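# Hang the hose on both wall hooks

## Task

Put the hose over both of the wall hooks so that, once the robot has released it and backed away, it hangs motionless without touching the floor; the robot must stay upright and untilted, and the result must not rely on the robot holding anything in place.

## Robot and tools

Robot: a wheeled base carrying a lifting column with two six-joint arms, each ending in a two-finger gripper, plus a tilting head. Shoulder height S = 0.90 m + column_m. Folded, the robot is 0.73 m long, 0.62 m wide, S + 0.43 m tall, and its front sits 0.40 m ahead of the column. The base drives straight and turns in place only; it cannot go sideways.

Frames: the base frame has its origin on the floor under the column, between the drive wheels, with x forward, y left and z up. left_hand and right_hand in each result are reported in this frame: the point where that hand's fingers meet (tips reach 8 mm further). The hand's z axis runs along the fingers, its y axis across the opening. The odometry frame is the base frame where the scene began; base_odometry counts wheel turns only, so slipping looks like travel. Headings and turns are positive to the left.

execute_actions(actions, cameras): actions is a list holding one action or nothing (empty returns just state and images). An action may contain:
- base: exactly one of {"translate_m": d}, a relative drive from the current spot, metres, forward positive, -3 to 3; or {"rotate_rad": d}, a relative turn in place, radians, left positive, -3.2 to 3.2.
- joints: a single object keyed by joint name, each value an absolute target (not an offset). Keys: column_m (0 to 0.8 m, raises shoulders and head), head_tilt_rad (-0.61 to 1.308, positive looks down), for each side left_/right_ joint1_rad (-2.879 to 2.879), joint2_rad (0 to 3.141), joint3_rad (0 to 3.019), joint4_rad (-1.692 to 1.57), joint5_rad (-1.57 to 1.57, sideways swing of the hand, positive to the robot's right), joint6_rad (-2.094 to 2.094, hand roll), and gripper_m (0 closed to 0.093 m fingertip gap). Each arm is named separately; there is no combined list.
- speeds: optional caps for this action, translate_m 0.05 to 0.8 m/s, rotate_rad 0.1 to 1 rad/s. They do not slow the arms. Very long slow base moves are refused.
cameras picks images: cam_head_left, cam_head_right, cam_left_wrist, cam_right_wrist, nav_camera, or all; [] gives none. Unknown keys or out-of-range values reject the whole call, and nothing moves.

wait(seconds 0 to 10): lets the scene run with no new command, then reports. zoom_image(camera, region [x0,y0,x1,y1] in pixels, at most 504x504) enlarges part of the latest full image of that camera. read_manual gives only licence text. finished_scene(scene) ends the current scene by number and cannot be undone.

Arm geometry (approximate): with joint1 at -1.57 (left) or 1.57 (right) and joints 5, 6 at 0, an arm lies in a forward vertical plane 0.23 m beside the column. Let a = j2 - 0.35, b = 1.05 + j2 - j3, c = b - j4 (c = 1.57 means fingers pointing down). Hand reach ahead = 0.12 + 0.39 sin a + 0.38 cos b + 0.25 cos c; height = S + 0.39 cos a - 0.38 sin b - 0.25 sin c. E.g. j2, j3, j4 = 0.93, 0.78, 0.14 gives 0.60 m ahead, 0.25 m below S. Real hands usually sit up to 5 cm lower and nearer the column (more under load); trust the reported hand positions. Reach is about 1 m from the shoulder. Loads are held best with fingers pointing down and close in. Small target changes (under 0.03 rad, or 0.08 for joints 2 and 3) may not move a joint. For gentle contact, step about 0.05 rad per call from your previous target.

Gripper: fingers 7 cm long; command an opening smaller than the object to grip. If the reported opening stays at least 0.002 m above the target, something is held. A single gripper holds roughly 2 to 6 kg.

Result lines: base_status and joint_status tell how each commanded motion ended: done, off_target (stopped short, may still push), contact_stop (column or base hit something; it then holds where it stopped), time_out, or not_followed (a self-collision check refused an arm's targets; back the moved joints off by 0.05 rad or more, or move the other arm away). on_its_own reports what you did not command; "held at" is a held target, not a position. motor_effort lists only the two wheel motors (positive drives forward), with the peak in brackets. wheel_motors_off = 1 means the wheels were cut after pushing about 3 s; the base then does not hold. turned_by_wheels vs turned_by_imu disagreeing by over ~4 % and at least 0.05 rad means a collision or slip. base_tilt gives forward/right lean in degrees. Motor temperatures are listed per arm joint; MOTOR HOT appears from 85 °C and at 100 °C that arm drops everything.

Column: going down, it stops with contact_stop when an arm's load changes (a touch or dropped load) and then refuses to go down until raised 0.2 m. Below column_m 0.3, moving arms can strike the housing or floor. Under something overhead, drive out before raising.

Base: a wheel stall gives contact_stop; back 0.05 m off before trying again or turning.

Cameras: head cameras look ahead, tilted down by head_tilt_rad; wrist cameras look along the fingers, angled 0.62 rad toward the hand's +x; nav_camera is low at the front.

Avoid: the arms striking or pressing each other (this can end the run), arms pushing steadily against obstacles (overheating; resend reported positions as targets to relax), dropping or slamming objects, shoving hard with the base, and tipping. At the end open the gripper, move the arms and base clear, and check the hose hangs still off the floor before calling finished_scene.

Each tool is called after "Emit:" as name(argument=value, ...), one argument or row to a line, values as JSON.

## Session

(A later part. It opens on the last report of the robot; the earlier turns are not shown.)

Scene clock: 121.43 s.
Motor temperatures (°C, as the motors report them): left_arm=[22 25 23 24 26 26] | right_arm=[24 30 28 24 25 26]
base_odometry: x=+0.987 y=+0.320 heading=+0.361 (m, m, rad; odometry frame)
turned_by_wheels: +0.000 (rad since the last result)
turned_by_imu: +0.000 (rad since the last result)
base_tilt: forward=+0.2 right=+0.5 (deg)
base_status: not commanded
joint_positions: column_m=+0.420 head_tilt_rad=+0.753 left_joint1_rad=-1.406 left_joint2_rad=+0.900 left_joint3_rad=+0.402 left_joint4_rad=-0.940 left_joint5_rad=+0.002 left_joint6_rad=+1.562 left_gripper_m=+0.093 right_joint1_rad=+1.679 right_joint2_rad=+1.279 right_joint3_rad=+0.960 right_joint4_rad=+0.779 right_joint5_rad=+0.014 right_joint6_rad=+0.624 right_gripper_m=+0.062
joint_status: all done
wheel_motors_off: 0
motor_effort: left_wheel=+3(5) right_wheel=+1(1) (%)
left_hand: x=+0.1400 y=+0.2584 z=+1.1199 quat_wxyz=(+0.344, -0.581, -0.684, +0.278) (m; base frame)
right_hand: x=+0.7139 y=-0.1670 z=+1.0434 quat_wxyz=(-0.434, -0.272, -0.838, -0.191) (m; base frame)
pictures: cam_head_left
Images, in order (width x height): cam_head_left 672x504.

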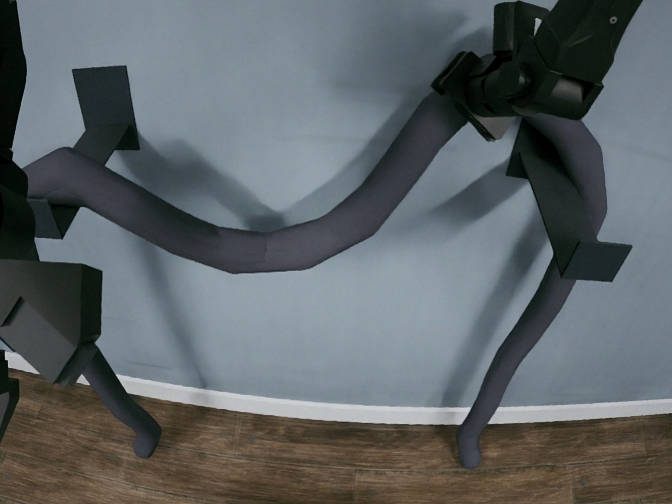

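Holding.

Emit:
execute_actions(
  actions=[
    {"joints":{"column_m":0.6}},
  ],
  cameras=[],
)

Emit:
execute_actions(
  actions=[
    {"joints":{"right_joint1_rad":1.9}},
  ],
  cameras=["cam_head_left"],
)

Emit:
execute_actions(
  actions=[
    {"joints":{"column_m":0.35}},
  ],
  cameras=["cam_head_left"],
)

Emit:
execute_actions(
  actions=[
    {"joints":{"column_m":0.2}},
  ],
  cameras=["cam_head_left","nav_camera"],
)

Scene clock: 125.50 s.
Motor temperatures (°C, as the motors report them): left_arm=[22 25 23 24 26 26] | right_arm=[24 30 28 24 25 26]
base_odometry: x=+0.987 y=+0.320 heading=+0.361 (m, m, rad; odometry frame)
turned_by_wheels: +0.000 (rad since the last result)
turned_by_imu: +0.000 (rad since the last result)
base_tilt: forward=+0.4 right=+0.6 (deg)
base_status: not commanded
joint_positions: column_m=+0.600 head_tilt_rad=+0.753 left_joint1_rad=-1.406 left_joint2_rad=+0.900 left_joint3_rad=+0.402 left_joint4_rad=-0.940 left_joint5_rad=+0.002 left_joint6_rad=+1.562 left_gripper_m=+0.093 right_joint1_rad=+1.679 right_joint2_rad=+1.299 right_joint3_rad=+0.960 right_joint4_rad=+0.767 right_joint5_rad=+0.007 right_joint6_rad=+0.632 right_gripper_m=+0.062
joint_status: all done
wheel_motors_off: 0
motor_effort: left_wheel=+3(3) right_wheel=+1(0) (%)
left_hand: x=+0.1400 y=+0.2584 z=+1.2999 quat_wxyz=(+0.344, -0.581, -0.684, +0.278) (m; base frame)
right_hand: x=+0.7065 y=-0.1650 z=+1.2096 quat_wxyz=(-0.419, -0.275, -0.844, -0.191) (m; base frame)
pictures: none
No camera images: the call's "cameras" was empty. Leave "cameras" out to get every camera's image.

Scene clock: 126.40 s.
Motor temperatures (°C, as the motors report them): left_arm=[22 25 23 24 26 26] | right_arm=[24 30 28 24 25 26]
base_odometry: x=+0.987 y=+0.320 heading=+0.361 (m, m, rad; odometry frame)
turned_by_wheels: +0.000 (rad since the last result)
turned_by_imu: +0.000 (rad since the last result)
base_tilt: forward=+0.3 right=+0.6 (deg)
base_status: not commanded
joint_positions: column_m=+0.600 head_tilt_rad=+0.753 left_joint1_rad=-1.406 left_joint2_rad=+0.900 left_joint3_rad=+0.402 left_joint4_rad=-0.940 left_joint5_rad=+0.002 left_joint6_rad=+1.562 left_gripper_m=+0.093 right_joint1_rad=+1.873 right_joint2_rad=+1.298 right_joint3_rad=+0.960 right_joint4_rad=+0.767 right_joint5_rad=+0.019 right_joint6_rad=+0.631 right_gripper_m=+0.062
joint_status: all done
wheel_motors_off: 0
motor_effort: left_wheel=+3(3) right_wheel=+0(0) (%)
left_hand: x=+0.1400 y=+0.2584 z=+1.2999 quat_wxyz=(+0.344, -0.581, -0.684, +0.278) (m; base frame)
right_hand: x=+0.6958 y=-0.0589 z=+1.2285 quat_wxyz=(-0.387, -0.270, -0.837, -0.276) (m; base frame)
pictures: cam_head_left
Images, in order (width x height): cam_head_left 672x504.

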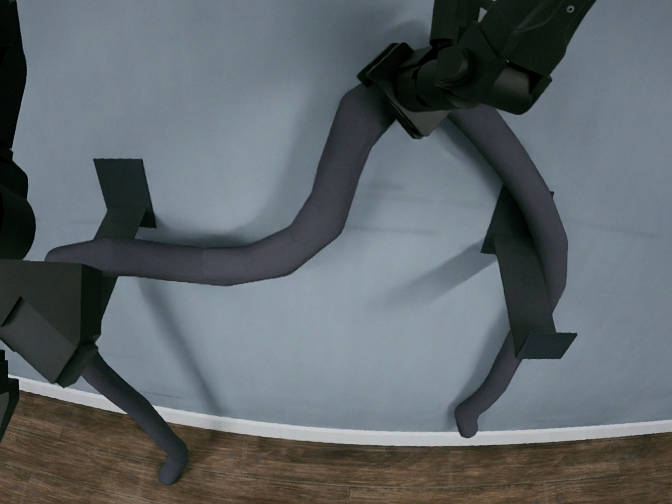

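Scene clock: 130.20 s.
Motor temperatures (°C, as the motors report them): left_arm=[22 25 23 24 26 26] | right_arm=[24 30 28 24 25 26]
base_odometry: x=+0.987 y=+0.320 heading=+0.361 (m, m, rad; odometry frame)
turned_by_wheels: +0.000 (rad since the last result)
turned_by_imu: +0.000 (rad since the last result)
base_tilt: forward=+0.2 right=+0.6 (deg)
base_status: not commanded
joint_positions: column_m=+0.350 head_tilt_rad=+0.753 left_joint1_rad=-1.406 left_joint2_rad=+0.900 left_joint3_rad=+0.402 left_joint4_rad=-0.940 left_joint5_rad=+0.002 left_joint6_rad=+1.562 left_gripper_m=+0.093 right_joint1_rad=+1.873 right_joint2_rad=+1.273 right_joint3_rad=+0.960 right_joint4_rad=+0.777 right_joint5_rad=+0.018 right_joint6_rad=+0.606 right_gripper_m=+0.061
joint_status: all done
wheel_motors_off: 0
motor_effort: left_wheel=+2(3) right_wheel=+0(1) (%)
left_hand: x=+0.1400 y=+0.2584 z=+1.0501 quat_wxyz=(+0.344, -0.581, -0.684, +0.278) (m; base frame)
right_hand: x=+0.7048 y=-0.0619 z=+0.9955 quat_wxyz=(-0.405, -0.260, -0.832, -0.276) (m; base frame)
pictures: cam_head_left
Images, in order (width x height): cam_head_left 672x504.

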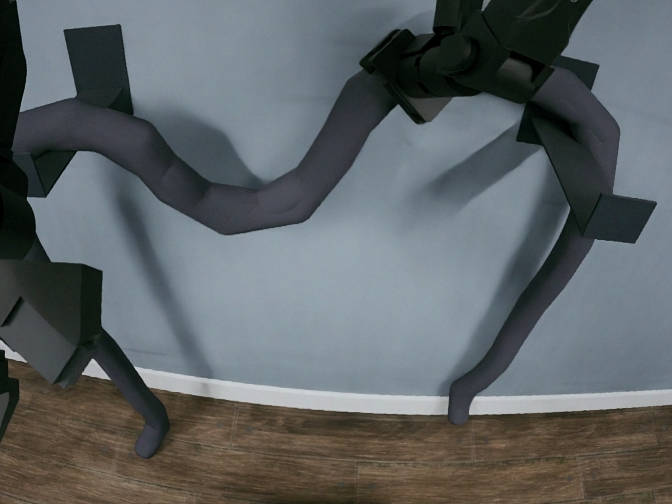

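Scene clock: 132.73 s.
Motor temperatures (°C, as the motors report them): left_arm=[22 25 23 24 26 26] | right_arm=[24 30 28 24 25 26]
base_odometry: x=+0.987 y=+0.320 heading=+0.361 (m, m, rad; odometry frame)
turned_by_wheels: +0.000 (rad since the last result)
turned_by_imu: +0.000 (rad since the last result)
base_tilt: forward=+0.3 right=+0.6 (deg)
base_status: not commanded
joint_positions: column_m=+0.200 head_tilt_rad=+0.753 left_joint1_rad=-1.406 left_joint2_rad=+0.900 left_joint3_rad=+0.402 left_joint4_rad=-0.940 left_joint5_rad=+0.002 left_joint6_rad=+1.562 left_gripper_m=+0.093 right_joint1_rad=+1.875 right_joint2_rad=+1.247 right_joint3_rad=+0.966 right_joint4_rad=+0.798 right_joint5_rad=+0.016 right_joint6_rad=+0.564 right_gripper_m=+0.061
joint_status: all done
wheel_motors_off: 0
motor_effort: left_wheel=+2(2) right_wheel=-1(1) (%)
left_hand: x=+0.1400 y=+0.2584 z=+0.9000 quat_wxyz=(+0.344, -0.581, -0.684, +0.278) (m; base frame)
right_hand: x=+0.7176 y=-0.0643 z=+0.8670 quat_wxyz=(-0.432, -0.242, -0.824, -0.276) (m; base frame)
pictures: cam_head_left, nav_camera
Images, in order (width x height): cam_head_left 672x504, nav_camera 672x504.

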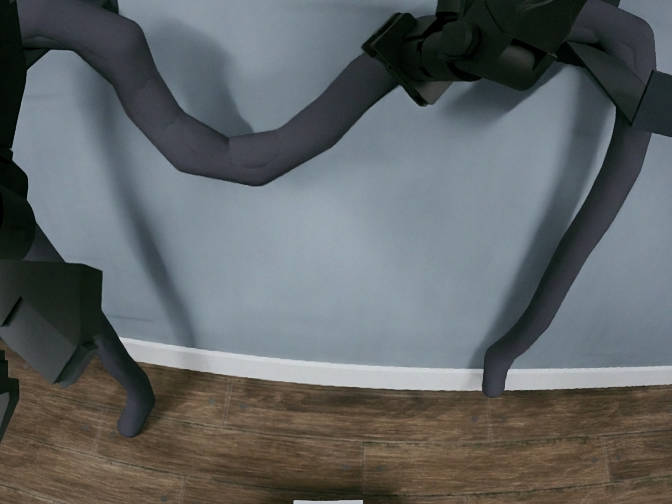

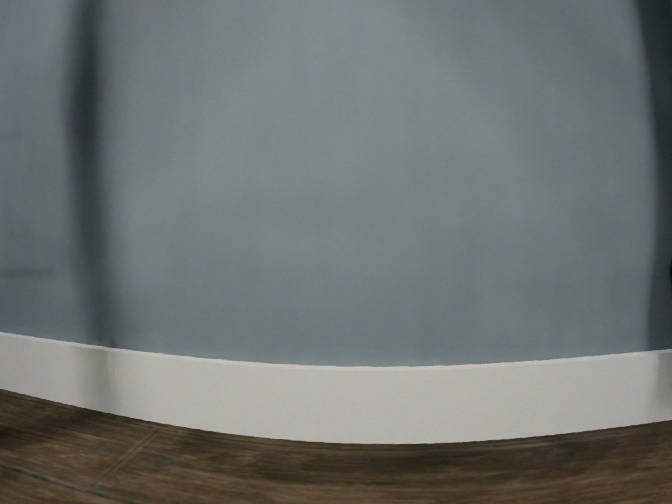

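Continue down; moving inward too.

Emit:
execute_actions(
  actions=[
    {"joints":{"column_m":0.02,"right_joint1_rad":2.0}},
  ],
  cameras=["cam_head_left"],
)

Emit:
execute_actions(
  actions=[
    {"joints":{"right_gripper_m":0.093}},
  ],
  cameras=[],
)

Emit:
execute_actions(
  actions=[
    {"base":{"translate_m":-0.9}},
  ],
  cameras=["nav_camera"],
)

Scene clock: 135.60 s.
Motor temperatures (°C, as the motors report them): left_arm=[22 25 23 24 26 26] | right_arm=[24 30 28 24 26 26]
base_odometry: x=+0.987 y=+0.320 heading=+0.361 (m, m, rad; odometry frame)
turned_by_wheels: +0.000 (rad since the last result)
turned_by_imu: -0.001 (rad since the last result)
base_tilt: forward=+0.2 right=+0.7 (deg)
base_status: not commanded
joint_positions: column_m=+0.073 head_tilt_rad=+0.754 left_joint1_rad=-1.406 left_joint2_rad=+0.900 left_joint3_rad=+0.402 left_joint4_rad=-0.940 left_joint5_rad=+0.002 left_joint6_rad=+1.562 left_gripper_m=+0.093 right_joint1_rad=+1.994 right_joint2_rad=+1.088 right_joint3_rad=+0.916 right_joint4_rad=+0.916 right_joint5_rad=+0.035 right_joint6_rad=+0.532 right_gripper_m=+0.060
joint_status: column_m contact_stop (moved -0.127 of -0.180); the others done
wheel_motors_off: 0
on_its_own: column_m is held at +0.073, not at your +0.020, since a contact_stop
motor_effort: left_wheel=+1(2) right_wheel=+33(30) (%)
left_hand: x=+0.1400 y=+0.2584 z=+0.7731 quat_wxyz=(+0.344, -0.581, -0.684, +0.278) (m; base frame)
right_hand: x=+0.7310 y=-0.0407 z=+0.8599 quat_wxyz=(-0.507, -0.240, -0.755, -0.340) (m; base frame)
pictures: cam_head_left
Images, in order (width x height): cam_head_left 672x504.

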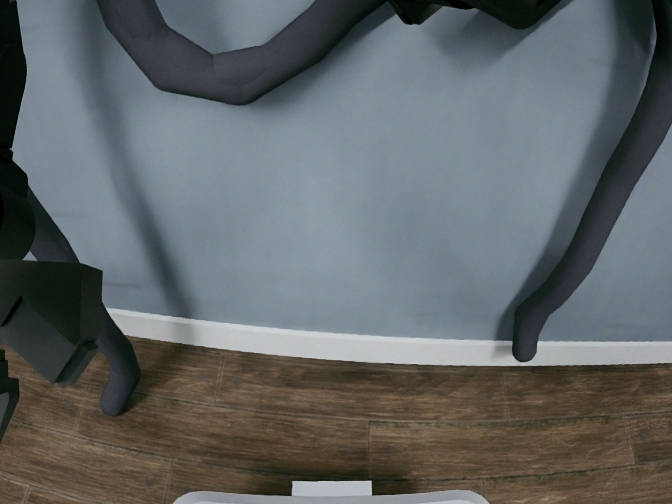

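not run: a stop came earlier in this reply.

not run: a stop came earlier in this reply.

Emit:
execute_actions(
  actions=[
    {"joints":{"right_gripper_m":0.093,"right_joint2_rad":1.1,"right_joint4_rad":0.9}},
  ],
  cameras=[],
)

Emit:
execute_actions(
  actions=[
    {"base":{"translate_m":-0.9}},
  ],
  cameras=["nav_camera"],
)

Scene clock: 137.03 s.
Motor temperatures (°C, as the motors report them): left_arm=[22 25 23 24 26 26] | right_arm=[24 29 29 24 26 26]
base_odometry: x=+0.987 y=+0.320 heading=+0.361 (m, m, rad; odometry frame)
turned_by_wheels: +0.000 (rad since the last result)
turned_by_imu: +0.001 (rad since the last result)
base_tilt: forward=+0.3 right=+0.5 (deg)
base_status: not commanded
joint_positions: column_m=+0.073 head_tilt_rad=+0.754 left_joint1_rad=-1.406 left_joint2_rad=+0.900 left_joint3_rad=+0.402 left_joint4_rad=-0.940 left_joint5_rad=+0.002 left_joint6_rad=+1.562 left_gripper_m=+0.093 right_joint1_rad=+1.999 right_joint2_rad=+1.080 right_joint3_rad=+0.914 right_joint4_rad=+0.937 right_joint5_rad=+0.025 right_joint6_rad=+0.532 right_gripper_m=+0.093
joint_status: all done
wheel_motors_off: 0
on_its_own: column_m is held at +0.073, not at your +0.020, since a contact_stop
motor_effort: left_wheel=+1(3) right_wheel=+12(35) (%)
left_hand: x=+0.1400 y=+0.2584 z=+0.7731 quat_wxyz=(+0.344, -0.581, -0.684, +0.278) (m; base frame)
right_hand: x=+0.7326 y=-0.0400 z=+0.8703 quat_wxyz=(-0.516, -0.238, -0.746, -0.349) (m; base frame)
pictures: none
No camera images: the call's "cameras" was empty. Leave "cameras" out to get every camera's image.

Scene clock: 140.23 s.
Motor temperatures (°C, as the motors report them): left_arm=[22 25 23 24 26 26] | right_arm=[24 29 29 24 26 26]
base_odometry: x=+0.145 y=+0.002 heading=+0.360 (m, m, rad; odometry frame)
turned_by_wheels: -0.001 (rad since the last result)
turned_by_imu: +0.001 (rad since the last result)
base_tilt: forward=+0.2 right=+0.6 (deg)
base_status: done
joint_positions: column_m=+0.073 head_tilt_rad=+0.754 left_joint1_rad=-1.406 left_joint2_rad=+0.900 left_joint3_rad=+0.400 left_joint4_rad=-0.940 left_joint5_rad=+0.002 left_joint6_rad=+1.562 left_gripper_m=+0.093 right_joint1_rad=+1.999 right_joint2_rad=+1.089 right_joint3_rad=+0.970 right_joint4_rad=+0.906 right_joint5_rad=+0.002 right_joint6_rad=+0.584 right_gripper_m=+0.093
joint_status: not commanded
wheel_motors_off: 0
on_its_own: column_m is held at +0.073, not at your +0.020, since a contact_stop
motor_effort: left_wheel=-1(50) right_wheel=+1(39) (%)
left_hand: x=+0.1388 y=+0.2582 z=+0.7736 quat_wxyz=(+0.345, -0.580, -0.683, +0.278) (m; base frame)
right_hand: x=+0.7516 y=-0.0349 z=+0.8795 quat_wxyz=(-0.510, -0.250, -0.734, -0.372) (m; base frame)
pictures: nav_camera
Images, in order (width x height): nav_camera 672x504.

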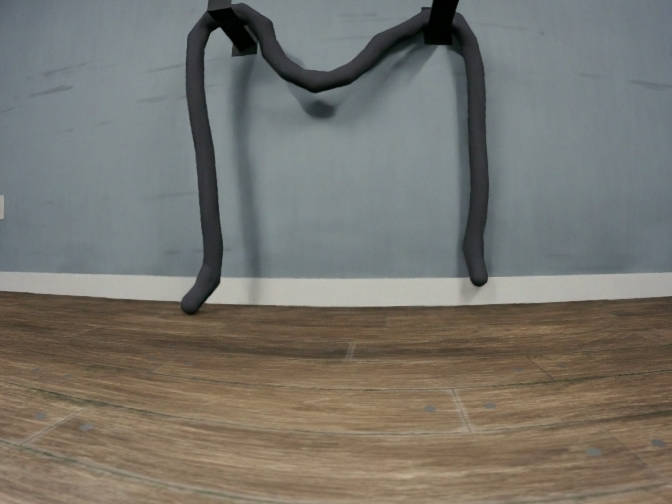

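Emit:
execute_actions(
  actions=[
    {"joints":{"right_joint1_rad":1.4,"right_joint2_rad":0.9,"right_joint3_rad":0.4,"right_joint4_rad":-0.95,"right_joint6_rad":0,"left_joint1_rad":-1.69,"left_joint2_rad":1.25,"left_joint3_rad":1.0,"left_joint4_rad":0.8,"left_joint6_rad":-0.6,"column_m":0.28,"head_tilt_rad":0.5}},
  ],
  cameras=[],
)

Emit:
execute_actions(
  actions=[
    {"base":{"translate_m":0.78}},
  ],
  cameras=["cam_head_right","cam_left_wrist"],
)

Scene clock: 144.60 s.
Motor temperatures (°C, as the motors report them): left_arm=[22 25 23 24 26 26] | right_arm=[24 29 28 24 26 26]
base_odometry: x=+0.145 y=+0.002 heading=+0.360 (m, m, rad; odometry frame)
turned_by_wheels: +0.000 (rad since the last result)
turned_by_imu: +0.000 (rad since the last result)
base_tilt: forward=+0.3 right=+0.6 (deg)
base_status: not commanded
joint_positions: column_m=+0.280 head_tilt_rad=+0.518 left_joint1_rad=-1.698 left_joint2_rad=+1.256 left_joint3_rad=+1.002 left_joint4_rad=+0.781 left_joint5_rad=+0.001 left_joint6_rad=-0.588 left_gripper_m=+0.093 right_joint1_rad=+1.405 right_joint2_rad=+0.907 right_joint3_rad=+0.392 right_joint4_rad=-0.941 right_joint5_rad=+0.000 right_joint6_rad=+0.015 right_gripper_m=+0.093
joint_status: all done
wheel_motors_off: 0
motor_effort: left_wheel=-5(6) right_wheel=+3(7) (%)
left_hand: x=+0.7404 y=+0.1545 z=+0.9315 quat_wxyz=(-0.460, +0.250, -0.827, +0.206) (m; base frame)
right_hand: x=+0.1329 y=-0.2590 z=+0.9821 quat_wxyz=(+0.448, -0.076, -0.890, +0.049) (m; base frame)
pictures: none
No camera images: the call's "cameras" was empty. Leave "cameras" out to get every camera's image.

Scene clock: 147.80 s.
Motor temperatures (°C, as the motors report them): left_arm=[22 26 23 24 26 26] | right_arm=[24 29 28 24 25 26]
base_odometry: x=+0.875 y=+0.276 heading=+0.359 (m, m, rad; odometry frame)
turned_by_wheels: -0.001 (rad since the last result)
turned_by_imu: -0.003 (rad since the last result)
base_tilt: forward=+0.3 right=+0.6 (deg)
base_status: done
joint_positions: column_m=+0.280 head_tilt_rad=+0.518 left_joint1_rad=-1.697 left_joint2_rad=+1.256 left_joint3_rad=+0.996 left_joint4_rad=+0.781 left_joint5_rad=+0.001 left_joint6_rad=-0.588 left_gripper_m=+0.093 right_joint1_rad=+1.405 right_joint2_rad=+0.905 right_joint3_rad=+0.398 right_joint4_rad=-0.942 right_joint5_rad=+0.000 right_joint6_rad=+0.015 right_gripper_m=+0.093
joint_status: not commanded
wheel_motors_off: 0
motor_effort: left_wheel=-2(42) right_wheel=+2(43) (%)
left_hand: x=+0.7377 y=+0.1551 z=+0.9296 quat_wxyz=(-0.458, +0.250, -0.828, +0.205) (m; base frame)
right_hand: x=+0.1362 y=-0.2594 z=+0.9814 quat_wxyz=(+0.445, -0.076, -0.891, +0.049) (m; base frame)
pictures: cam_head_right, cam_left_wrist
Images, in order (width x height): cam_head_right 672x504, cam_left_wrist 504x504.

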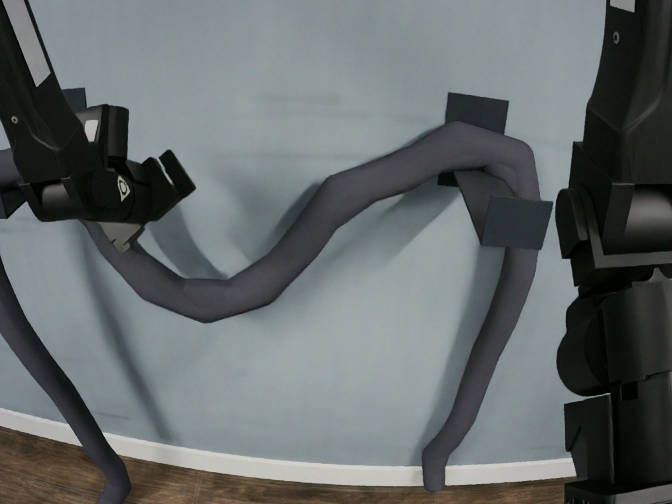

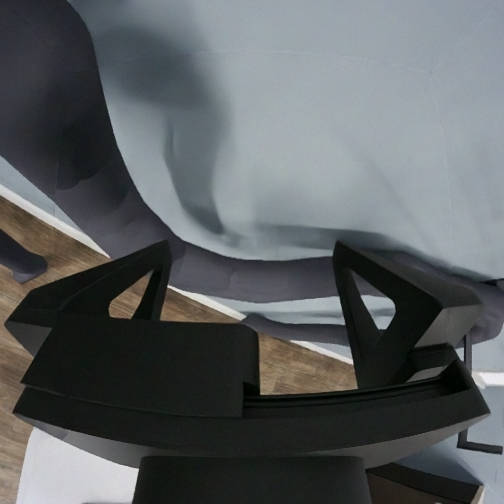

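Emit:
execute_actions(
  actions=[
    {"joints":{"left_joint1_rad":-1.62,"column_m":0.245}},
  ],
  cameras=["cam_head_right","cam_left_wrist"],
)

Scene clock: 150.00 s.
Motor temperatures (°C, as the motors report them): left_arm=[22 26 23 24 26 26] | right_arm=[24 29 28 24 25 26]
base_odometry: x=+0.875 y=+0.276 heading=+0.359 (m, m, rad; odometry frame)
turned_by_wheels: +0.000 (rad since the last result)
turned_by_imu: +0.000 (rad since the last result)
base_tilt: forward=+0.3 right=+0.6 (deg)
base_status: not commanded
joint_positions: column_m=+0.245 head_tilt_rad=+0.518 left_joint1_rad=-1.613 left_joint2_rad=+1.256 left_joint3_rad=+0.996 left_joint4_rad=+0.781 left_joint5_rad=+0.001 left_joint6_rad=-0.588 left_gripper_m=+0.093 right_joint1_rad=+1.405 right_joint2_rad=+0.905 right_joint3_rad=+0.398 right_joint4_rad=-0.942 right_joint5_rad=+0.000 right_joint6_rad=+0.015 right_gripper_m=+0.093
joint_status: all done
wheel_motors_off: 0
motor_effort: left_wheel=-3(3) right_wheel=+3(4) (%)
left_hand: x=+0.7396 y=+0.2013 z=+0.8913 quat_wxyz=(-0.471, +0.251, -0.829, +0.165) (m; base frame)
right_hand: x=+0.1362 y=-0.2594 z=+0.9465 quat_wxyz=(+0.445, -0.076, -0.891, +0.049) (m; base frame)
pictures: cam_head_right, cam_left_wrist
Images, in order (width x height): cam_head_right 672x504, cam_left_wrist 504x504.

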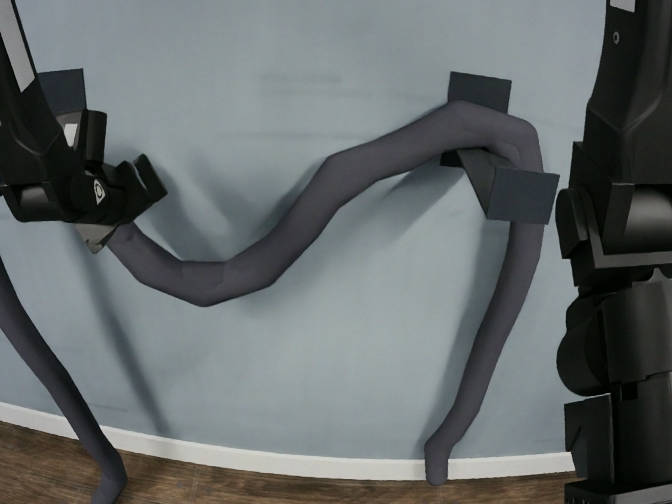

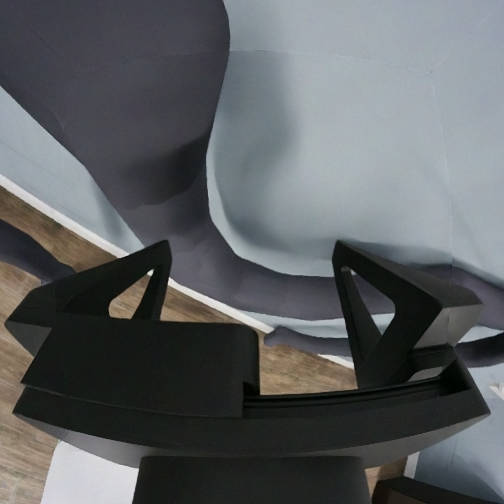

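A bit more.

Emit:
execute_actions(
  actions=[
    {"joints":{"column_m":0.21}},
  ],
  cameras=["cam_left_wrist"],
)

Emit:
execute_actions(
  actions=[
    {"base":{"translate_m":0.1},"speeds":{"translate_m":0.05}},
  ],
  cameras=["cam_head_right","cam_left_wrist"],
)

Scene clock: 151.53 s.
Motor temperatures (°C, as the motors report them): left_arm=[22 26 23 24 26 26] | right_arm=[24 29 28 24 25 26]
base_odometry: x=+0.875 y=+0.276 heading=+0.359 (m, m, rad; odometry frame)
turned_by_wheels: +0.000 (rad since the last result)
turned_by_imu: +0.000 (rad since the last result)
base_tilt: forward=+0.2 right=+0.6 (deg)
base_status: not commanded
joint_positions: column_m=+0.210 head_tilt_rad=+0.518 left_joint1_rad=-1.613 left_joint2_rad=+1.256 left_joint3_rad=+0.996 left_joint4_rad=+0.781 left_joint5_rad=+0.001 left_joint6_rad=-0.588 left_gripper_m=+0.093 right_joint1_rad=+1.405 right_joint2_rad=+0.905 right_joint3_rad=+0.398 right_joint4_rad=-0.942 right_joint5_rad=+0.000 right_joint6_rad=+0.015 right_gripper_m=+0.093
joint_status: all done
wheel_motors_off: 0
motor_effort: left_wheel=-3(3) right_wheel=+4(2) (%)
left_hand: x=+0.7396 y=+0.2013 z=+0.8563 quat_wxyz=(-0.471, +0.251, -0.829, +0.165) (m; base frame)
right_hand: x=+0.1362 y=-0.2594 z=+0.9115 quat_wxyz=(+0.445, -0.076, -0.891, +0.049) (m; base frame)
pictures: cam_left_wrist
Images, in order (width x height): cam_left_wrist 504x504.

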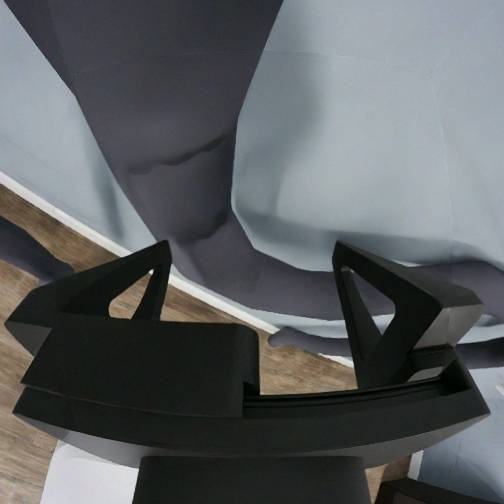

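Scene clock: 154.30 s.
Motor temperatures (°C, as the motors report them): left_arm=[22 26 23 24 26 26] | right_arm=[24 29 27 24 25 26]
base_odometry: x=+0.969 y=+0.312 heading=+0.358 (m, m, rad; odometry frame)
turned_by_wheels: -0.001 (rad since the last result)
turned_by_imu: -0.001 (rad since the last result)
base_tilt: forward=+0.3 right=+0.7 (deg)
base_status: done
joint_positions: column_m=+0.210 head_tilt_rad=+0.518 left_joint1_rad=-1.623 left_joint2_rad=+1.256 left_joint3_rad=+0.986 left_joint4_rad=+0.781 left_joint5_rad=+0.001 left_joint6_rad=-0.588 left_gripper_m=+0.093 right_joint1_rad=+1.405 right_joint2_rad=+0.904 right_joint3_rad=+0.398 right_joint4_rad=-0.943 right_joint5_rad=+0.000 right_joint6_rad=+0.015 right_gripper_m=+0.093
joint_status: not commanded
wheel_motors_off: 0
motor_effort: left_wheel=-1(34) right_wheel=+1(30) (%)
left_hand: x=+0.7344 y=+0.1954 z=+0.8534 quat_wxyz=(-0.465, +0.251, -0.832, +0.169) (m; base frame)
right_hand: x=+0.1365 y=-0.2594 z=+0.9116 quat_wxyz=(+0.444, -0.076, -0.891, +0.049) (m; base frame)
pictures: cam_head_right, cam_left_wrist
Images, in order (width x height): cam_head_right 672x504, cam_left_wrist 504x504.

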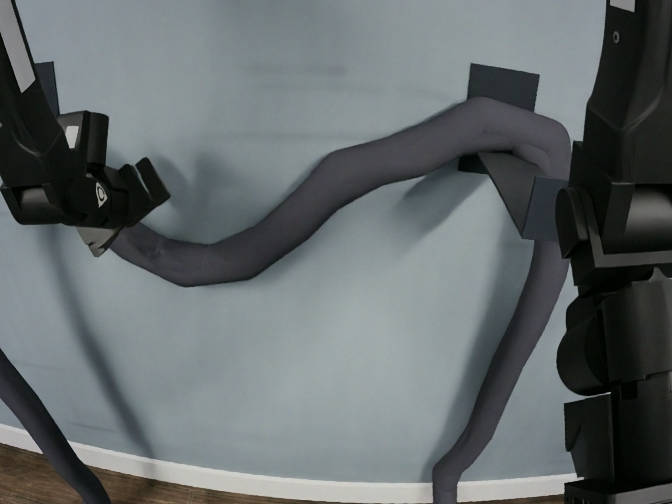

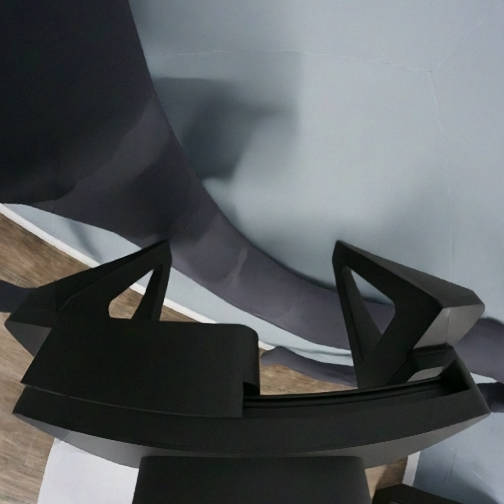

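Emit:
execute_actions(
  actions=[
    {"base":{"translate_m":-0.1},"speeds":{"translate_m":0.1}},
  ],
  cameras=[],
)

Emit:
execute_actions(
  actions=[
    {"joints":{"column_m":0.17}},
  ],
  cameras=["cam_head_right","cam_left_wrist"],
)

Scene clock: 156.83 s.
Motor temperatures (°C, as the motors report them): left_arm=[22 26 23 24 26 26] | right_arm=[24 28 27 24 25 26]
base_odometry: x=+0.875 y=+0.276 heading=+0.358 (m, m, rad; odometry frame)
turned_by_wheels: +0.001 (rad since the last result)
turned_by_imu: +0.001 (rad since the last result)
base_tilt: forward=+0.3 right=+0.6 (deg)
base_status: done
joint_positions: column_m=+0.210 head_tilt_rad=+0.518 left_joint1_rad=-1.626 left_joint2_rad=+1.256 left_joint3_rad=+0.987 left_joint4_rad=+0.781 left_joint5_rad=+0.002 left_joint6_rad=-0.589 left_gripper_m=+0.093 right_joint1_rad=+1.405 right_joint2_rad=+0.904 right_joint3_rad=+0.399 right_joint4_rad=-0.943 right_joint5_rad=+0.000 right_joint6_rad=+0.015 right_gripper_m=+0.093
joint_status: not commanded
wheel_motors_off: 0
motor_effort: left_wheel=+1(31) right_wheel=+0(26) (%)
left_hand: x=+0.7347 y=+0.1936 z=+0.8537 quat_wxyz=(-0.465, +0.252, -0.831, +0.171) (m; base frame)
right_hand: x=+0.1371 y=-0.2595 z=+0.9114 quat_wxyz=(+0.444, -0.076, -0.891, +0.049) (m; base frame)
pictures: none
No camera images: the call's "cameras" was empty. Leave "cameras" out to get every camera's image.

Scene clock: 157.93 s.
Motor temperatures (°C, as the motors report them): left_arm=[22 26 23 24 26 26] | right_arm=[24 28 27 24 25 26]
base_odometry: x=+0.875 y=+0.276 heading=+0.358 (m, m, rad; odometry frame)
turned_by_wheels: +0.000 (rad since the last result)
turned_by_imu: +0.000 (rad since the last result)
base_tilt: forward=+0.2 right=+0.6 (deg)
base_status: not commanded
joint_positions: column_m=+0.170 head_tilt_rad=+0.518 left_joint1_rad=-1.626 left_joint2_rad=+1.256 left_joint3_rad=+0.987 left_joint4_rad=+0.781 left_joint5_rad=+0.002 left_joint6_rad=-0.589 left_gripper_m=+0.093 right_joint1_rad=+1.405 right_joint2_rad=+0.904 right_joint3_rad=+0.399 right_joint4_rad=-0.943 right_joint5_rad=+0.000 right_joint6_rad=+0.015 right_gripper_m=+0.093
joint_status: all done
wheel_motors_off: 0
motor_effort: left_wheel=+1(1) right_wheel=-3(1) (%)
left_hand: x=+0.7347 y=+0.1936 z=+0.8137 quat_wxyz=(-0.465, +0.252, -0.831, +0.171) (m; base frame)
right_hand: x=+0.1371 y=-0.2595 z=+0.8715 quat_wxyz=(+0.444, -0.076, -0.891, +0.049) (m; base frame)
pictures: cam_head_right, cam_left_wrist
Images, in order (width x height): cam_head_right 672x504, cam_left_wrist 504x504.

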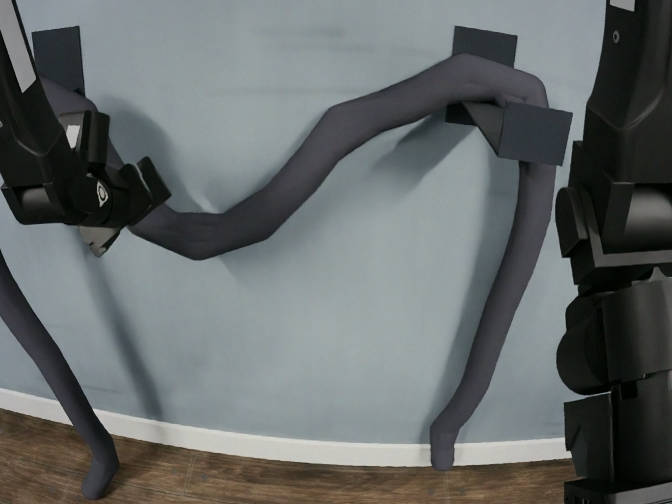

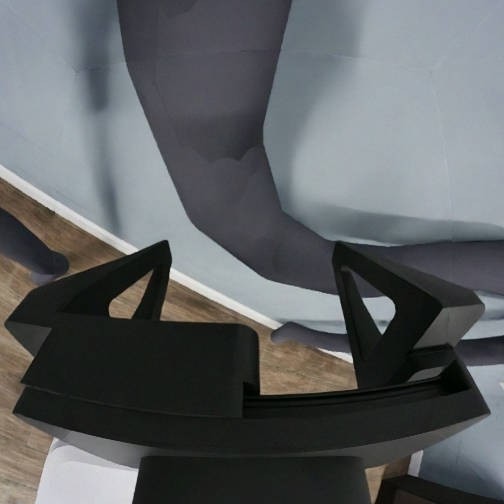

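Emit:
execute_actions(
  actions=[
    {"base":{"translate_m":0.13},"speeds":{"translate_m":0.05}},
  ],
  cameras=["cam_left_wrist"],
)

Emit:
execute_actions(
  actions=[
    {"joints":{"left_gripper_m":0.02}},
  ],
  cameras=["cam_head_right","cam_left_wrist"],
)

Scene clock: 161.77 s.
Motor temperatures (°C, as the motors report them): left_arm=[22 26 23 24 26 26] | right_arm=[24 28 27 24 25 26]
base_odometry: x=+0.997 y=+0.322 heading=+0.357 (m, m, rad; odometry frame)
turned_by_wheels: -0.001 (rad since the last result)
turned_by_imu: -0.001 (rad since the last result)
base_tilt: forward=+0.2 right=+0.6 (deg)
base_status: done
joint_positions: column_m=+0.170 head_tilt_rad=+0.518 left_joint1_rad=-1.626 left_joint2_rad=+1.257 left_joint3_rad=+0.960 left_joint4_rad=+0.781 left_joint5_rad=-0.010 left_joint6_rad=-0.589 left_gripper_m=+0.093 right_joint1_rad=+1.405 right_joint2_rad=+0.903 right_joint3_rad=+0.399 right_joint4_rad=-0.943 right_joint5_rad=+0.000 right_joint6_rad=+0.015 right_gripper_m=+0.093
joint_status: not commanded
wheel_motors_off: 0
motor_effort: left_wheel=+0(34) right_wheel=-1(27) (%)
left_hand: x=+0.7209 y=+0.1957 z=+0.8048 quat_wxyz=(-0.455, +0.256, -0.838, +0.162) (m; base frame)
right_hand: x=+0.1374 y=-0.2595 z=+0.8714 quat_wxyz=(+0.444, -0.076, -0.892, +0.049) (m; base frame)
pictures: cam_left_wrist
Images, in order (width x height): cam_left_wrist 504x504.

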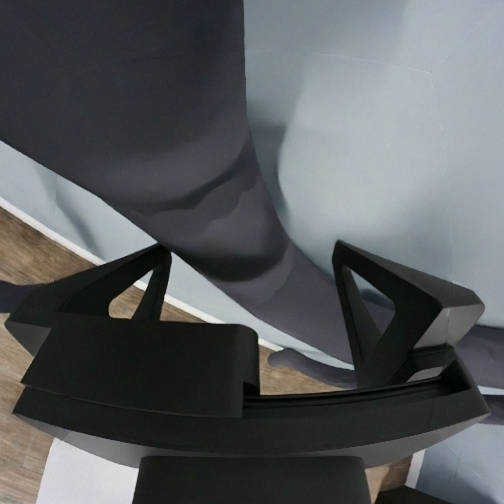

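Scene clock: 162.47 s.
Motor temperatures (°C, as the motors report them): left_arm=[22 26 23 24 26 26] | right_arm=[24 28 27 24 25 26]
base_odometry: x=+0.997 y=+0.322 heading=+0.357 (m, m, rad; odometry frame)
turned_by_wheels: +0.000 (rad since the last result)
turned_by_imu: +0.000 (rad since the last result)
base_tilt: forward=+0.3 right=+0.5 (deg)
base_status: not commanded
joint_positions: column_m=+0.170 head_tilt_rad=+0.518 left_joint1_rad=-1.616 left_joint2_rad=+1.263 left_joint3_rad=+0.927 left_joint4_rad=+0.781 left_joint5_rad=-0.004 left_joint6_rad=-0.602 left_gripper_m=+0.020 right_joint1_rad=+1.405 right_joint2_rad=+0.903 right_joint3_rad=+0.399 right_joint4_rad=-0.943 right_joint5_rad=+0.000 right_joint6_rad=+0.015 right_gripper_m=+0.093
joint_status: all done
wheel_motors_off: 0
motor_effort: left_wheel=+4(6) right_wheel=+4(7) (%)
left_hand: x=+0.7031 y=+0.2004 z=+0.7923 quat_wxyz=(-0.439, +0.262, -0.845, +0.157) (m; base frame)
right_hand: x=+0.1374 y=-0.2595 z=+0.8714 quat_wxyz=(+0.444, -0.076, -0.892, +0.049) (m; base frame)
pictures: cam_head_right, cam_left_wrist
Images, in order (width x height): cam_head_right 672x504, cam_left_wrist 504x504.

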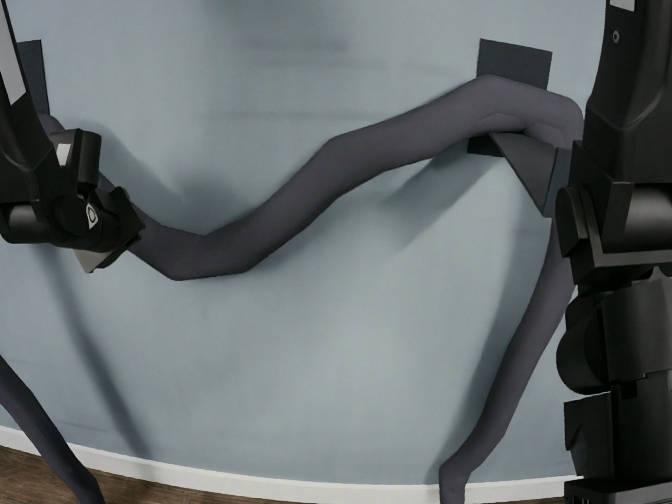

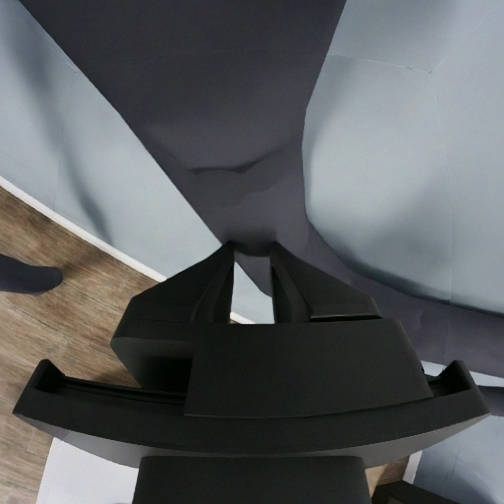

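Emit:
execute_actions(
  actions=[
    {"base":{"translate_m":-0.12},"joints":{"left_gripper_m":0.093}},
  ],
  cameras=[],
)

Emit:
execute_actions(
  actions=[
    {"joints":{"column_m":0.6}},
  ],
  cameras=[],
)

Emit:
execute_actions(
  actions=[
    {"joints":{"left_joint1_rad":-1.8,"left_joint2_rad":1.74,"left_joint3_rad":1.6,"left_joint4_rad":-0.39,"left_joint6_rad":1.57,"head_tilt_rad":0.9}},
  ],
  cameras=[],
)

Emit:
execute_actions(
  actions=[
    {"base":{"translate_m":0.22},"speeds":{"translate_m":0.1}},
  ],
  cameras=["cam_head_right","cam_left_wrist"],
)

Scene clock: 165.77 s.
Motor temperatures (°C, as the motors report them): left_arm=[22 27 23 24 26 26] | right_arm=[24 28 27 24 25 26]
base_odometry: x=+0.884 y=+0.280 heading=+0.358 (m, m, rad; odometry frame)
turned_by_wheels: +0.001 (rad since the last result)
turned_by_imu: +0.001 (rad since the last result)
base_tilt: forward=+0.3 right=+0.6 (deg)
base_status: done
joint_positions: column_m=+0.170 head_tilt_rad=+0.518 left_joint1_rad=-1.623 left_joint2_rad=+1.263 left_joint3_rad=+0.988 left_joint4_rad=+0.781 left_joint5_rad=+0.001 left_joint6_rad=-0.602 left_gripper_m=+0.093 right_joint1_rad=+1.405 right_joint2_rad=+0.903 right_joint3_rad=+0.398 right_joint4_rad=-0.943 right_joint5_rad=+0.000 right_joint6_rad=+0.015 right_gripper_m=+0.093
joint_status: all done
wheel_motors_off: 0
motor_effort: left_wheel=+1(38) right_wheel=-1(26) (%)
left_hand: x=+0.7336 y=+0.1957 z=+0.8098 quat_wxyz=(-0.462, +0.257, -0.831, +0.171) (m; base frame)
right_hand: x=+0.1367 y=-0.2594 z=+0.8717 quat_wxyz=(+0.444, -0.076, -0.891, +0.049) (m; base frame)
pictures: none
No camera images: the call's "cameras" was empty. Leave "cameras" out to get every camera's image.

Scene clock: 171.97 s.
Motor temperatures (°C, as the motors report them): left_arm=[22 27 23 24 26 26] | right_arm=[24 28 27 24 25 26]
base_odometry: x=+0.884 y=+0.280 heading=+0.358 (m, m, rad; odometry frame)
turned_by_wheels: +0.000 (rad since the last result)
turned_by_imu: +0.001 (rad since the last result)
base_tilt: forward=+0.3 right=+0.6 (deg)
base_status: not commanded
joint_positions: column_m=+0.600 head_tilt_rad=+0.518 left_joint1_rad=-1.623 left_joint2_rad=+1.263 left_joint3_rad=+0.988 left_joint4_rad=+0.781 left_joint5_rad=+0.001 left_joint6_rad=-0.602 left_gripper_m=+0.093 right_joint1_rad=+1.405 right_joint2_rad=+0.903 right_joint3_rad=+0.398 right_joint4_rad=-0.943 right_joint5_rad=+0.000 right_joint6_rad=+0.015 right_gripper_m=+0.093
joint_status: all done
wheel_motors_off: 0
motor_effort: left_wheel=+2(2) right_wheel=-1(2) (%)
left_hand: x=+0.7337 y=+0.1957 z=+1.2399 quat_wxyz=(-0.462, +0.257, -0.831, +0.171) (m; base frame)
right_hand: x=+0.1367 y=-0.2594 z=+1.3015 quat_wxyz=(+0.444, -0.076, -0.891, +0.049) (m; base frame)
pictures: none
No camera images: the call's "cameras" was empty. Leave "cameras" out to get every camera's image.

Scene clock: 173.97 s.
Motor temperatures (°C, as the motors report them): left_arm=[22 27 23 24 26 26] | right_arm=[24 28 27 24 25 26]
base_odometry: x=+0.884 y=+0.280 heading=+0.358 (m, m, rad; odometry frame)
turned_by_wheels: +0.000 (rad since the last result)
turned_by_imu: +0.000 (rad since the last result)
base_tilt: forward=+0.3 right=+0.5 (deg)
base_status: not commanded
joint_positions: column_m=+0.600 head_tilt_rad=+0.901 left_joint1_rad=-1.804 left_joint2_rad=+1.756 left_joint3_rad=+1.583 left_joint4_rad=-0.381 left_joint5_rad=+0.000 left_joint6_rad=+1.558 left_gripper_m=+0.093 right_joint1_rad=+1.405 right_joint2_rad=+0.903 right_joint3_rad=+0.398 right_joint4_rad=-0.943 right_joint5_rad=+0.000 right_joint6_rad=+0.015 right_gripper_m=+0.093
joint_status: all done
wheel_motors_off: 0
motor_effort: left_wheel=+2(4) right_wheel=-1(4) (%)
left_hand: x=+0.6173 y=+0.0526 z=+0.9767 quat_wxyz=(-0.059, -0.740, -0.665, +0.082) (m; base frame)
right_hand: x=+0.1367 y=-0.2594 z=+1.3015 quat_wxyz=(+0.444, -0.076, -0.891, +0.049) (m; base frame)
pictures: none
No camera images: the call's "cameras" was empty. Leave "cameras" out to get every camera's image.

Scene clock: 177.00 s.
Motor temperatures (°C, as the motors report them): left_arm=[22 27 24 24 26 26] | right_arm=[24 28 27 24 25 26]
base_odometry: x=+1.090 y=+0.357 heading=+0.357 (m, m, rad; odometry frame)
turned_by_wheels: -0.001 (rad since the last result)
turned_by_imu: -0.001 (rad since the last result)
base_tilt: forward=+0.3 right=+0.6 (deg)
base_status: done
joint_positions: column_m=+0.600 head_tilt_rad=+0.902 left_joint1_rad=-1.804 left_joint2_rad=+1.811 left_joint3_rad=+1.490 left_joint4_rad=-0.402 left_joint5_rad=+0.000 left_joint6_rad=+1.558 left_gripper_m=+0.093 right_joint1_rad=+1.405 right_joint2_rad=+0.902 right_joint3_rad=+0.399 right_joint4_rad=-0.943 right_joint5_rad=+0.000 right_joint6_rad=+0.015 right_gripper_m=+0.093
joint_status: not commanded
wheel_motors_off: 0
motor_effort: left_wheel=+4(33) right_wheel=+5(32) (%)
left_hand: x=+0.5252 y=+0.0572 z=+0.9449 quat_wxyz=(+0.004, -0.743, -0.656, +0.136) (m; base frame)
right_hand: x=+0.1371 y=-0.2595 z=+1.3014 quat_wxyz=(+0.444, -0.076, -0.892, +0.049) (m; base frame)
pictures: cam_head_right, cam_left_wrist
Images, in order (width x height): cam_head_right 672x504, cam_left_wrist 504x504.

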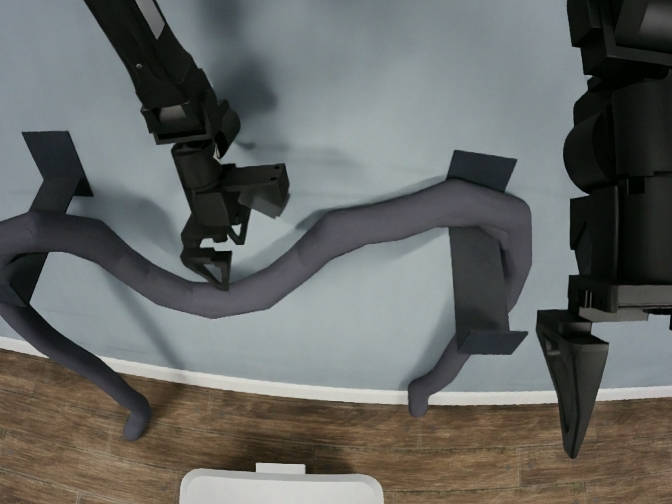

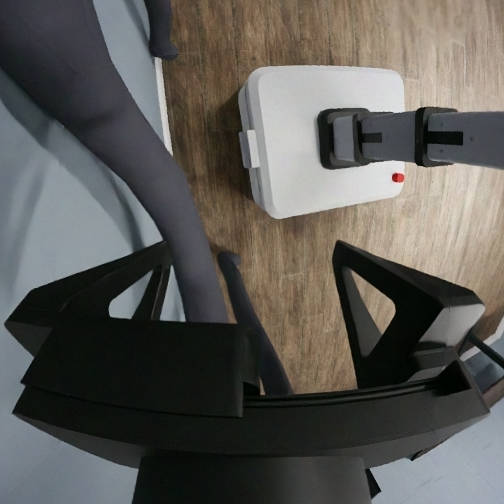

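Emit:
execute_actions(
  actions=[
    {"base":{"translate_m":-0.1},"speeds":{"translate_m":0.1}},
  ],
  cameras=[],
)

Emit:
execute_actions(
  actions=[
    {"joints":{"column_m":0.5}},
  ],
  cameras=["cam_head_right","cam_left_wrist"],
)

Scene clock: 180.17 s.
Motor temperatures (°C, as the motors report them): left_arm=[22 27 24 24 26 26] | right_arm=[24 28 27 24 25 26]
base_odometry: x=+0.996 y=+0.322 heading=+0.358 (m, m, rad; odometry frame)
turned_by_wheels: +0.001 (rad since the last result)
turned_by_imu: +0.001 (rad since the last result)
base_tilt: forward=+0.3 right=+0.6 (deg)
base_status: done
joint_positions: column_m=+0.600 head_tilt_rad=+0.902 left_joint1_rad=-1.804 left_joint2_rad=+1.747 left_joint3_rad=+1.589 left_joint4_rad=-0.402 left_joint5_rad=+0.000 left_joint6_rad=+1.558 left_gripper_m=+0.093 right_joint1_rad=+1.405 right_joint2_rad=+0.902 right_joint3_rad=+0.399 right_joint4_rad=-0.943 right_joint5_rad=+0.000 right_joint6_rad=+0.015 right_gripper_m=+0.093
joint_status: not commanded
wheel_motors_off: 0
motor_effort: left_wheel=+1(26) right_wheel=-3(19) (%)
left_hand: x=+0.6206 y=+0.0536 z=+0.9821 quat_wxyz=(-0.057, -0.740, -0.665, +0.083) (m; base frame)
right_hand: x=+0.1373 y=-0.2595 z=+1.3013 quat_wxyz=(+0.443, -0.076, -0.892, +0.049) (m; base frame)
pictures: none
No camera images: the call's "cameras" was empty. Leave "cameras" out to get every camera's image.

Scene clock: 180.47 s.
Motor temperatures (°C, as the motors report them): left_arm=[22 27 24 24 26 26] | right_arm=[24 28 27 24 25 26]
base_odometry: x=+0.996 y=+0.322 heading=+0.358 (m, m, rad; odometry frame)
turned_by_wheels: +0.000 (rad since the last result)
turned_by_imu: +0.000 (rad since the last result)
base_tilt: forward=+0.3 right=+0.6 (deg)
base_status: not commanded
joint_positions: column_m=+0.600 head_tilt_rad=+0.902 left_joint1_rad=-1.804 left_joint2_rad=+1.747 left_joint3_rad=+1.589 left_joint4_rad=-0.402 left_joint5_rad=+0.000 left_joint6_rad=+1.558 left_gripper_m=+0.093 right_joint1_rad=+1.405 right_joint2_rad=+0.902 right_joint3_rad=+0.399 right_joint4_rad=-0.943 right_joint5_rad=+0.000 right_joint6_rad=+0.015 right_gripper_m=+0.093
joint_status: column_m contact_stop (moved +0.000 of -0.100)
wheel_motors_off: 0
on_its_own: column_m is held at +0.600, not at your +0.500, since a contact_stop
motor_effort: left_wheel=+2(2) right_wheel=-4(1) (%)
left_hand: x=+0.6206 y=+0.0536 z=+0.9821 quat_wxyz=(-0.057, -0.740, -0.665, +0.083) (m; base frame)
right_hand: x=+0.1373 y=-0.2595 z=+1.3013 quat_wxyz=(+0.443, -0.076, -0.892, +0.049) (m; base frame)
pictures: cam_head_right, cam_left_wrist
Images, in order (width x height): cam_head_right 672x504, cam_left_wrist 504x504.

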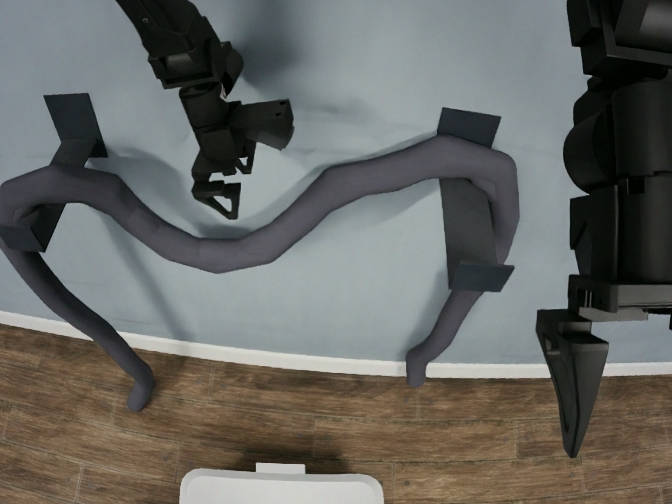

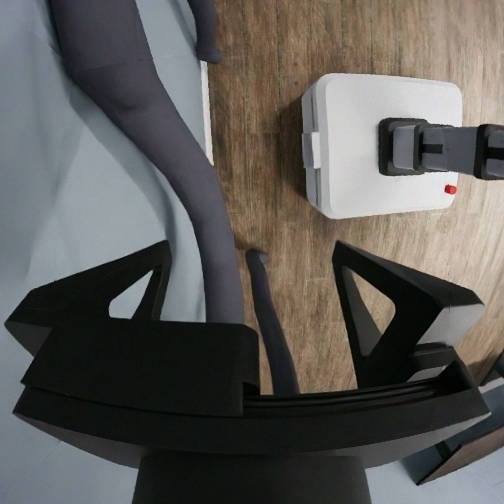

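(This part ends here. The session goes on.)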